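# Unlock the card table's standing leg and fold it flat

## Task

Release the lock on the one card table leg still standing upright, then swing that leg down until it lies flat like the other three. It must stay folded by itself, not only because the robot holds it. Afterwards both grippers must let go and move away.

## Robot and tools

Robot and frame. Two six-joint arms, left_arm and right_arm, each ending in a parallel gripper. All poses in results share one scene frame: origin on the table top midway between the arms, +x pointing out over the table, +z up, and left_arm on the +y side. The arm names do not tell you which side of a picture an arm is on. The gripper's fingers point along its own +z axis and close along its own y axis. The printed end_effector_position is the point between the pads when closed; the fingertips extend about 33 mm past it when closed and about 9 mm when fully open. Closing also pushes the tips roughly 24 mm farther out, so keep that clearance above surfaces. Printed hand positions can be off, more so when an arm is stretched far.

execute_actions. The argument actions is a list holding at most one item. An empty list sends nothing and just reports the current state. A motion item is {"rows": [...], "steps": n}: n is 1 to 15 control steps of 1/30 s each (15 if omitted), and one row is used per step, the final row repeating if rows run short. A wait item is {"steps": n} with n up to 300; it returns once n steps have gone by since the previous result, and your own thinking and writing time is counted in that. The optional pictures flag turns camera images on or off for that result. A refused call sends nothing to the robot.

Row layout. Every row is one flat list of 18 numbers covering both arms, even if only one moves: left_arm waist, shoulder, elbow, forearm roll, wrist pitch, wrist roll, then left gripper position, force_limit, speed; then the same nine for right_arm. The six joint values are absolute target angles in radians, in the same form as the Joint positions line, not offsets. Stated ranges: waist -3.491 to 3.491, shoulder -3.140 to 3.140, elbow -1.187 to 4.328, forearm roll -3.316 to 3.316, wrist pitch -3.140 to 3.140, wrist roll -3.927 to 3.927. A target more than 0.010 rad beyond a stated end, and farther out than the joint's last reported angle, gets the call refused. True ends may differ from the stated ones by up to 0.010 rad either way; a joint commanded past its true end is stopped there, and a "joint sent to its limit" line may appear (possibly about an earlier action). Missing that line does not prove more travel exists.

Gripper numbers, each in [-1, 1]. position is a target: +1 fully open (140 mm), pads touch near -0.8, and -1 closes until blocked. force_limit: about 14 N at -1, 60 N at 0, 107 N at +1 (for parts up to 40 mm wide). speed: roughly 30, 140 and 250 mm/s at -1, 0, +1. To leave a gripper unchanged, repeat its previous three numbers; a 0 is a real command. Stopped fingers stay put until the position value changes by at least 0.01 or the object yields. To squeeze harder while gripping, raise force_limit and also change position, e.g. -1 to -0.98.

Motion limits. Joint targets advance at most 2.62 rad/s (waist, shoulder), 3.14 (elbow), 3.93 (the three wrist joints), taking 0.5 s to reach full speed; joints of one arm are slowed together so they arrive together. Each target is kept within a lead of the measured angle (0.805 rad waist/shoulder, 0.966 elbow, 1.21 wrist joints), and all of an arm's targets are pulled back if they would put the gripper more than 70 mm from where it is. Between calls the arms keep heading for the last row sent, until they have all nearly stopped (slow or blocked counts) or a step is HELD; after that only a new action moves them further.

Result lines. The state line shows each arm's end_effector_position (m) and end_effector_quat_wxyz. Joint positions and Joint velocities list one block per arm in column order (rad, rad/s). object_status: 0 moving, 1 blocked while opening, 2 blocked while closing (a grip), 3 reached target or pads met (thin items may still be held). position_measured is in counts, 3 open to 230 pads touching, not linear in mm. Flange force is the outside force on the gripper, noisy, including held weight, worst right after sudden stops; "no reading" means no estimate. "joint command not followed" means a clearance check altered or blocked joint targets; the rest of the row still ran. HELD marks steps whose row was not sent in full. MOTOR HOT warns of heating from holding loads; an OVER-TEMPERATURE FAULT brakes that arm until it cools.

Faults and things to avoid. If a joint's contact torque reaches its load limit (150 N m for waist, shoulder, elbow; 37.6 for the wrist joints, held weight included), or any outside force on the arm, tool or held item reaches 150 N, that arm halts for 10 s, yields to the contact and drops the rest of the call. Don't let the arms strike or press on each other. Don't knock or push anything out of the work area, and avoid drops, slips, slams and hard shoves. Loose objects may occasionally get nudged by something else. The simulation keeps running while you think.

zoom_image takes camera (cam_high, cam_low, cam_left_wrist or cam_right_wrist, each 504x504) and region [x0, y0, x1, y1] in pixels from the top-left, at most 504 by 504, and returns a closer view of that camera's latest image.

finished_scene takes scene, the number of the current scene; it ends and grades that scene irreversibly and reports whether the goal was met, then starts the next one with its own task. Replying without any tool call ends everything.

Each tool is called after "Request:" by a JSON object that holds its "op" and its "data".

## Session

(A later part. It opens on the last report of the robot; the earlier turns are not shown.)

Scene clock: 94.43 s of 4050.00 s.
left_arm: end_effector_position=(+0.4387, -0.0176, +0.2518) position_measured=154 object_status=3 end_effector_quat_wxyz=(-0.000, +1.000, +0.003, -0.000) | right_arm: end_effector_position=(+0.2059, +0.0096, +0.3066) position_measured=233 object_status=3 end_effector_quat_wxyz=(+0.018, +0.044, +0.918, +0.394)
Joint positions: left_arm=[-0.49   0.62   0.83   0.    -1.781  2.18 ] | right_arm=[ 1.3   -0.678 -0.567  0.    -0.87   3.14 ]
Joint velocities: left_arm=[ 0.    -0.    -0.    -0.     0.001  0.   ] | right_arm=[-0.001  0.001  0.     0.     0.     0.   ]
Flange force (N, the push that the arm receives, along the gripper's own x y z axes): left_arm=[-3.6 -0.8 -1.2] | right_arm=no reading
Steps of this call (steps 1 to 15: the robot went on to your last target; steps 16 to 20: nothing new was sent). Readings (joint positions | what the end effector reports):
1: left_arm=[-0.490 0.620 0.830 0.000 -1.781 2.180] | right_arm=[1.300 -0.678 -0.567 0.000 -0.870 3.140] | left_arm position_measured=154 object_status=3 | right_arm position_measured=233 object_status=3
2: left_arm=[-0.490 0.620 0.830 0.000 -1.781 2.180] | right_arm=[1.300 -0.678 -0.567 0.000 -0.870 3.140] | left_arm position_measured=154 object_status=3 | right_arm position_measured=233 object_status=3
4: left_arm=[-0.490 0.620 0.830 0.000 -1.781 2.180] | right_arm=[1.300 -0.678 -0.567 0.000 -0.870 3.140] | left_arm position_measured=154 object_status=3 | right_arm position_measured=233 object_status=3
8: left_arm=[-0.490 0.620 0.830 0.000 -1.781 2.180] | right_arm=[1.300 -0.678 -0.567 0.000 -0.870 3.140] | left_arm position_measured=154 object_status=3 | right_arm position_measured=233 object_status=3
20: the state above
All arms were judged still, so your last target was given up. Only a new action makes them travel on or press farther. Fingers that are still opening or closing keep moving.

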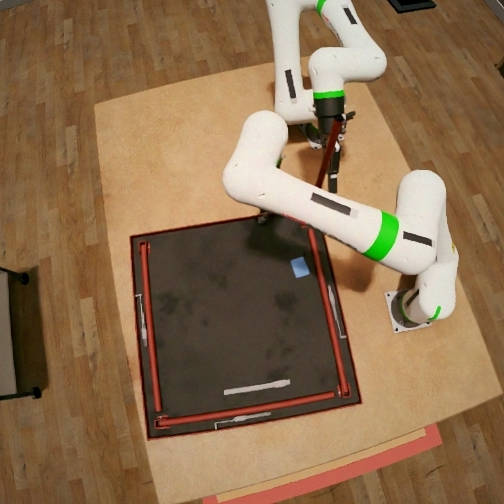

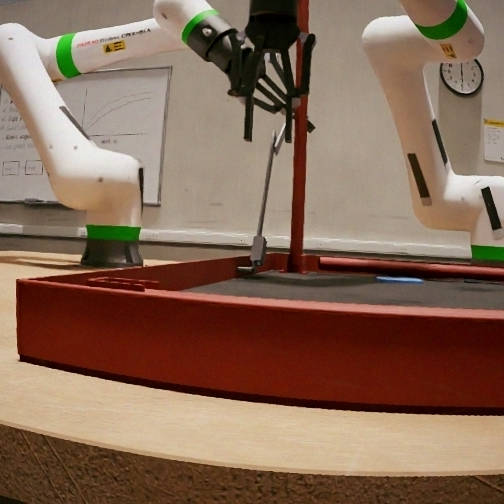

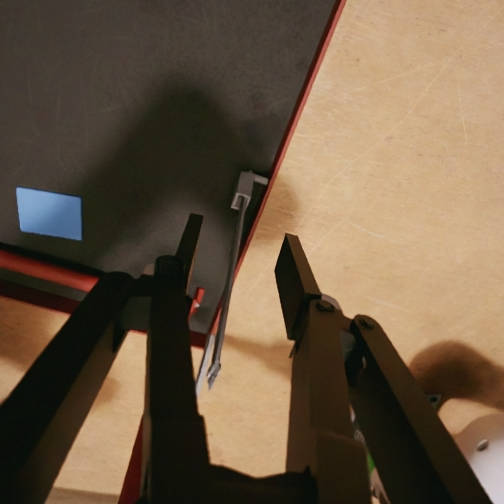

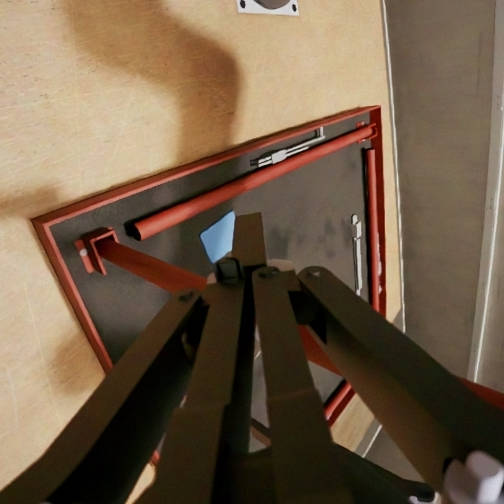

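Request:
{"op": "execute_actions", "data": {"actions": [{"rows":[[0.2,0.5,0.83,0,-1.781,2.18,-0.2,-0.5,0,1.2,-0.59,-0.5,0,-0.86,3.14,-1,0,0]]}], "pictures": false}}

Request:
{"op": "execute_actions", "data": {"actions": [{"steps":25}], "pictures": false}}

Request:
{"op": "execute_actions", "data": {"actions": [{"rows":[[0.2,0.5,0.83,0,-1.781,2.18,-0.2,-0.5,0,1.05,-0.452,-0.387,0,-0.85,3.14,-1,0,0]]}]}}

Scene clock: 96.97 s of 4050.00 s.
left_arm: end_effector_position=(+0.5412, +0.1170, +0.2808) position_measured=154 object_status=3 end_effector_quat_wxyz=(+0.010, +0.991, +0.130, +0.019) | right_arm: end_effector_position=(+0.2517, +0.0173, +0.3161) position_measured=233 object_status=3 end_effector_quat_wxyz=(+0.038, +0.090, +0.916, +0.388)
Joint positions: left_arm=[-0.236  0.576  0.83  -0.    -1.781  2.18 ] | right_arm=[ 1.2  -0.59 -0.5  -0.   -0.86  3.14]
Joint velocities: left_arm=[ 0.607 -0.106 -0.    -0.001  0.    -0.   ] | right_arm=[-0.001  0.002  0.001  0.     0.    -0.001]
Flange force (N, the push that the arm receives, along the gripper's own x y z axes): left_arm=[-2.8 0.1 -2.0] | right_arm=no reading
Steps of this call (steps 1 to 61: nothing new was sent; steps 62 to 76: all 15 steps of this action). Readings (joint positions | what the end effector reports):
62: left_arm=[-0.490 0.620 0.830 0.000 -1.781 2.180] | right_arm=[1.300 -0.678 -0.567 -0.000 -0.870 3.140] | left_arm position_measured=154 object_status=3 | right_arm position_measured=233 object_status=3
63: left_arm=[-0.487 0.620 0.830 0.000 -1.781 2.180] | right_arm=[1.297 -0.676 -0.565 -0.000 -0.870 3.140] | left_arm position_measured=154 object_status=3 | right_arm position_measured=233 object_status=3
65: left_arm=[-0.465 0.616 0.830 -0.000 -1.781 2.180] | right_arm=[1.275 -0.656 -0.550 -0.000 -0.868 3.140] | left_arm position_measured=154 object_status=3 | right_arm position_measured=233 object_status=3
69: left_arm=[-0.379 0.601 0.830 -0.000 -1.781 2.180] | right_arm=[1.208 -0.597 -0.505 -0.000 -0.861 3.140] | left_arm position_measured=154 object_status=3 | right_arm position_measured=233 object_status=3
76: the state above

Scene clock: 97.80 s of 4050.00 s.
left_arm: end_effector_position=(+0.6248, +0.3892, +0.3301) position_measured=154 object_status=3 end_effector_quat_wxyz=(+0.015, +0.938, +0.340, +0.058) | right_arm: end_effector_position=(+0.2517, +0.0173, +0.3161) position_measured=233 object_status=3 end_effector_quat_wxyz=(+0.038, +0.090, +0.916, +0.388)
Joint positions: left_arm=[ 0.199  0.5    0.83   0.    -1.781  2.18 ] | right_arm=[ 1.2  -0.59 -0.5   0.   -0.86  3.14]
Joint velocities: left_arm=[ 0.004 -0.001 -0.    -0.001 -0.001 -0.   ] | right_arm=[ 0.003  0.    -0.     0.    -0.    -0.001]
Flange force (N, the push that the arm receives, along the gripper's own x y z axes): left_arm=[-1.6 3.6 -2.8] | right_arm=no reading
Steps of this call (steps 1 to 25: the robot went on to your last target). Readings (joint positions | what the end effector reports):
1: left_arm=[-0.215 0.572 0.830 -0.000 -1.781 2.180] | right_arm=[1.200 -0.590 -0.500 -0.000 -0.860 3.140] | left_arm position_measured=154 object_status=3 | right_arm position_measured=233 object_status=3
2: left_arm=[-0.195 0.569 0.830 -0.000 -1.781 2.180] | right_arm=[1.200 -0.590 -0.500 -0.000 -0.860 3.140] | left_arm position_measured=154 object_status=3 | right_arm position_measured=233 object_status=3
4: left_arm=[-0.153 0.562 0.830 -0.000 -1.781 2.180] | right_arm=[1.200 -0.590 -0.500 -0.000 -0.860 3.140] | left_arm position_measured=154 object_status=3 | right_arm position_measured=233 object_status=3
8: left_arm=[-0.071 0.547 0.830 -0.000 -1.781 2.180] | right_arm=[1.200 -0.590 -0.500 -0.000 -0.860 3.140] | left_arm position_measured=154 object_status=3 | right_arm position_measured=233 object_status=3
25: the state above

Scene clock: 98.30 s of 4050.00 s.
left_arm: end_effector_position=(+0.6248, +0.3896, +0.3302) position_measured=154 object_status=3 end_effector_quat_wxyz=(+0.015, +0.938, +0.340, +0.058) | right_arm: end_effector_position=(+0.3280, +0.0237, +0.3298) position_measured=233 object_status=3 end_effector_quat_wxyz=(+0.065, +0.159, +0.910, +0.377)
Joint positions: left_arm=[ 0.2    0.5    0.83   0.    -1.781  2.18 ] | right_arm=[ 1.05  -0.452 -0.387  0.    -0.85   3.14 ]
Joint velocities: left_arm=[-0.001 -0.    -0.001 -0.001  0.    -0.   ] | right_arm=[-0.002  0.002  0.001  0.     0.     0.001]
Flange force (N, the push that the arm receives, along the gripper's own x y z axes): left_arm=[-1.7 2.2 -3.6] | right_arm=[8.8 1.1 0.6]
Steps of this call (steps 1 to 15: all 15 steps of this action). Readings (joint positions | what the end effector reports):
1: left_arm=[0.200 0.500 0.830 0.000 -1.781 2.180] | right_arm=[1.200 -0.590 -0.500 0.000 -0.860 3.140] | left_arm position_measured=154 object_status=3 | right_arm position_measured=233 object_status=3
2: left_arm=[0.200 0.500 0.830 0.000 -1.781 2.180] | right_arm=[1.197 -0.587 -0.498 0.000 -0.860 3.140] | left_arm position_measured=154 object_status=3 | right_arm position_measured=233 object_status=3
4: left_arm=[0.200 0.500 0.830 0.000 -1.781 2.180] | right_arm=[1.175 -0.567 -0.481 0.000 -0.858 3.140] | left_arm position_measured=154 object_status=3 | right_arm position_measured=233 object_status=3
8: left_arm=[0.200 0.500 0.830 0.000 -1.781 2.180] | right_arm=[1.083 -0.483 -0.412 0.000 -0.852 3.140] | left_arm position_measured=154 object_status=3 | right_arm position_measured=233 object_status=3
15: the state above

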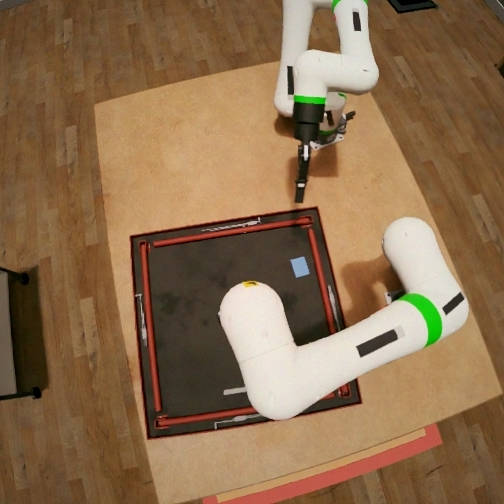

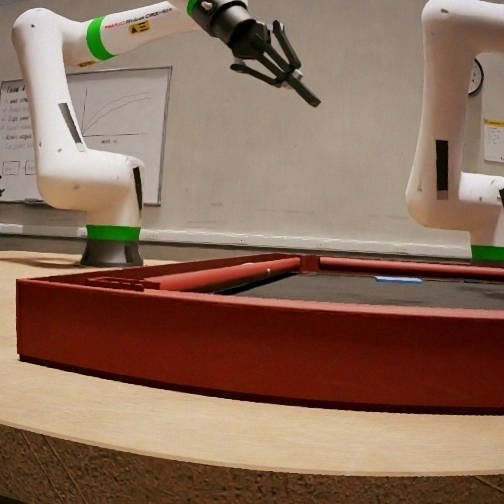

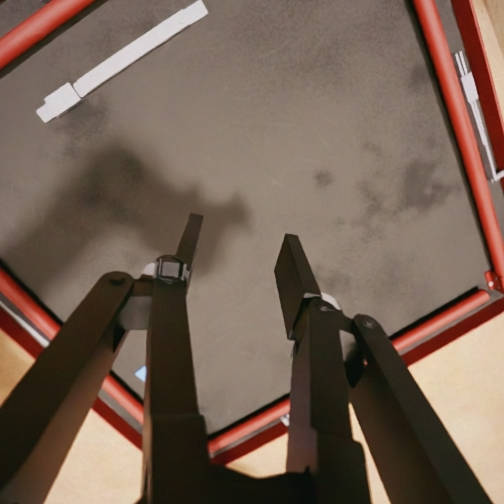

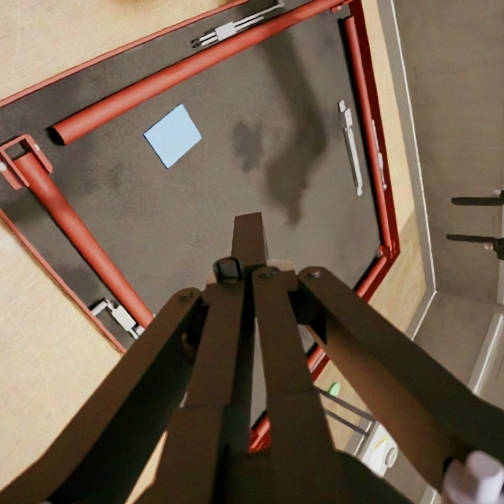

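The leg dropped flat on its own. Moving clear.

Request:
{"op": "execute_actions", "data": {"actions": [{"rows":[[1.2,0.2,0.5,0,-1.781,2.18,-0.2,-0.5,0,0.9,-0.7,-0.387,0,-1.5,3.14,-1,0,0]]}], "pictures": false}}

Request:
{"op": "execute_actions", "data": {"actions": [{"steps":40}]}}

Request:
{"op": "finished_scene", "data": {"scene": 1}}

Scene clock: 100.63 s of 4050.00 s.
left_arm: end_effector_position=(+0.5886, +0.5531, +0.3422) position_measured=154 object_status=3 end_effector_quat_wxyz=(+0.007, +0.885, +0.462, +0.055) | right_arm: end_effector_position=(+0.3083, -0.1331, +0.3082) position_measured=233 object_status=3 end_effector_quat_wxyz=(+0.057, +0.212, +0.942, +0.254)
Joint positions: left_arm=[ 0.467  0.411  0.733 -0.    -1.781  2.18 ] | right_arm=[ 0.953 -0.613 -0.387 -0.    -1.271  3.14 ]
Joint velocities: left_arm=[ 0.654 -0.188 -0.207  0.    -0.    -0.   ] | right_arm=[-0.231 -0.382  0.     0.001 -0.997 -0.   ]
Flange force (N, the push that the arm receives, along the gripper's own x y z axes): left_arm=[-2.9 3.2 -1.6] | right_arm=[4.8 2.3 0.0]
Steps of this call (steps 1 to 15: the robot went on to your last target; steps 16 to 55: nothing new was sent; steps 56 to 70: all 15 steps of this action). Readings (joint positions | what the end effector reports):
56: left_arm=[0.200 0.500 0.830 -0.000 -1.781 2.180] | right_arm=[1.050 -0.452 -0.387 -0.000 -0.850 3.140] | left_arm position_measured=154 object_status=3 | right_arm position_measured=233 object_status=3
57: left_arm=[0.203 0.499 0.829 -0.000 -1.781 2.180] | right_arm=[1.049 -0.453 -0.387 -0.000 -0.853 3.140] | left_arm position_measured=154 object_status=3 | right_arm position_measured=233 object_status=3
59: left_arm=[0.225 0.491 0.820 -0.000 -1.781 2.180] | right_arm=[1.041 -0.466 -0.387 -0.000 -0.887 3.140] | left_arm position_measured=154 object_status=3 | right_arm position_measured=233 object_status=3
63: left_arm=[0.314 0.459 0.785 -0.000 -1.781 2.180] | right_arm=[1.008 -0.521 -0.387 -0.000 -1.030 3.140] | left_arm position_measured=154 object_status=3 | right_arm position_measured=233 object_status=3
70: the state above

Scene clock: 101.97 s of 4050.00 s.
left_arm: end_effector_position=(+0.3291, +0.8666, +0.3588) position_measured=154 object_status=3 end_effector_quat_wxyz=(-0.011, +0.661, +0.749, +0.044) | right_arm: end_effector_position=(+0.2826, -0.2217, +0.3004) position_measured=233 object_status=3 end_effector_quat_wxyz=(+0.047, +0.241, +0.952, +0.185)
Joint positions: left_arm=[ 1.2    0.2    0.5    0.    -1.781  2.18 ] | right_arm=[ 0.9   -0.7   -0.387 -0.    -1.5    3.14 ]
Joint velocities: left_arm=[ 0.001 -0.    -0.001  0.     0.    -0.   ] | right_arm=[ 0.     0.     0.    -0.001 -0.    -0.   ]
Flange force (N, the push that the arm receives, along the gripper's own x y z axes): left_arm=[-1.4 4.3 -4.5] | right_arm=no reading
Steps of this call (steps 1 to 40: the robot went on to your last target). Readings (joint positions | what the end effector reports):
1: left_arm=[0.489 0.405 0.726 -0.000 -1.781 2.180] | right_arm=[0.945 -0.625 -0.387 -0.000 -1.305 3.140] | left_arm position_measured=154 object_status=3 | right_arm position_measured=233 object_status=3
2: left_arm=[0.511 0.399 0.718 -0.000 -1.781 2.180] | right_arm=[0.937 -0.638 -0.387 -0.000 -1.338 3.140] | left_arm position_measured=154 object_status=3 | right_arm position_measured=233 object_status=3
4: left_arm=[0.556 0.386 0.704 -0.000 -1.781 2.180] | right_arm=[0.922 -0.664 -0.387 -0.000 -1.404 3.140] | left_arm position_measured=154 object_status=3 | right_arm position_measured=233 object_status=3
8: left_arm=[0.646 0.360 0.676 -0.000 -1.781 2.180] | right_arm=[0.902 -0.697 -0.387 -0.000 -1.492 3.140] | left_arm position_measured=154 object_status=3 | right_arm position_measured=233 object_status=3
40: the state above

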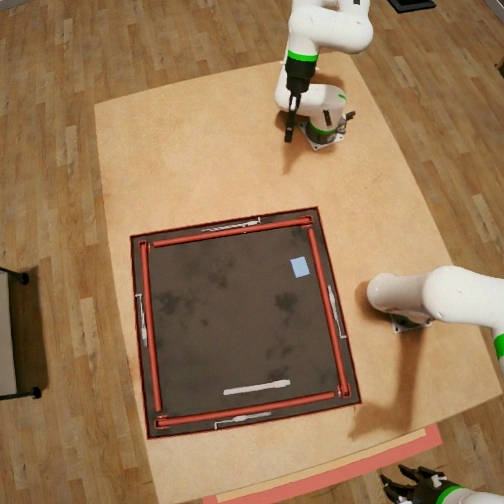

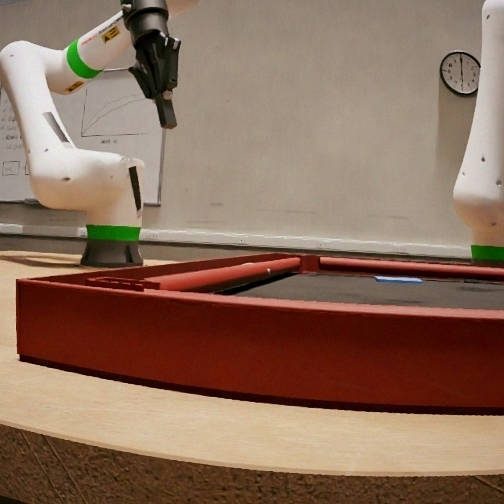

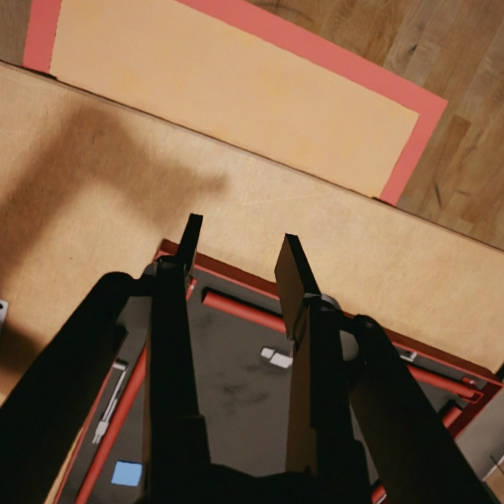

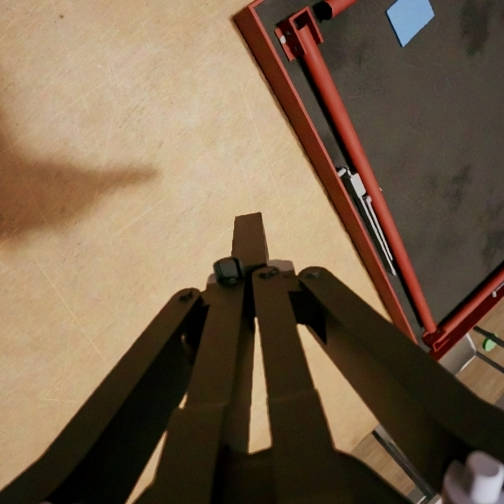

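The scene is finished: the task was done.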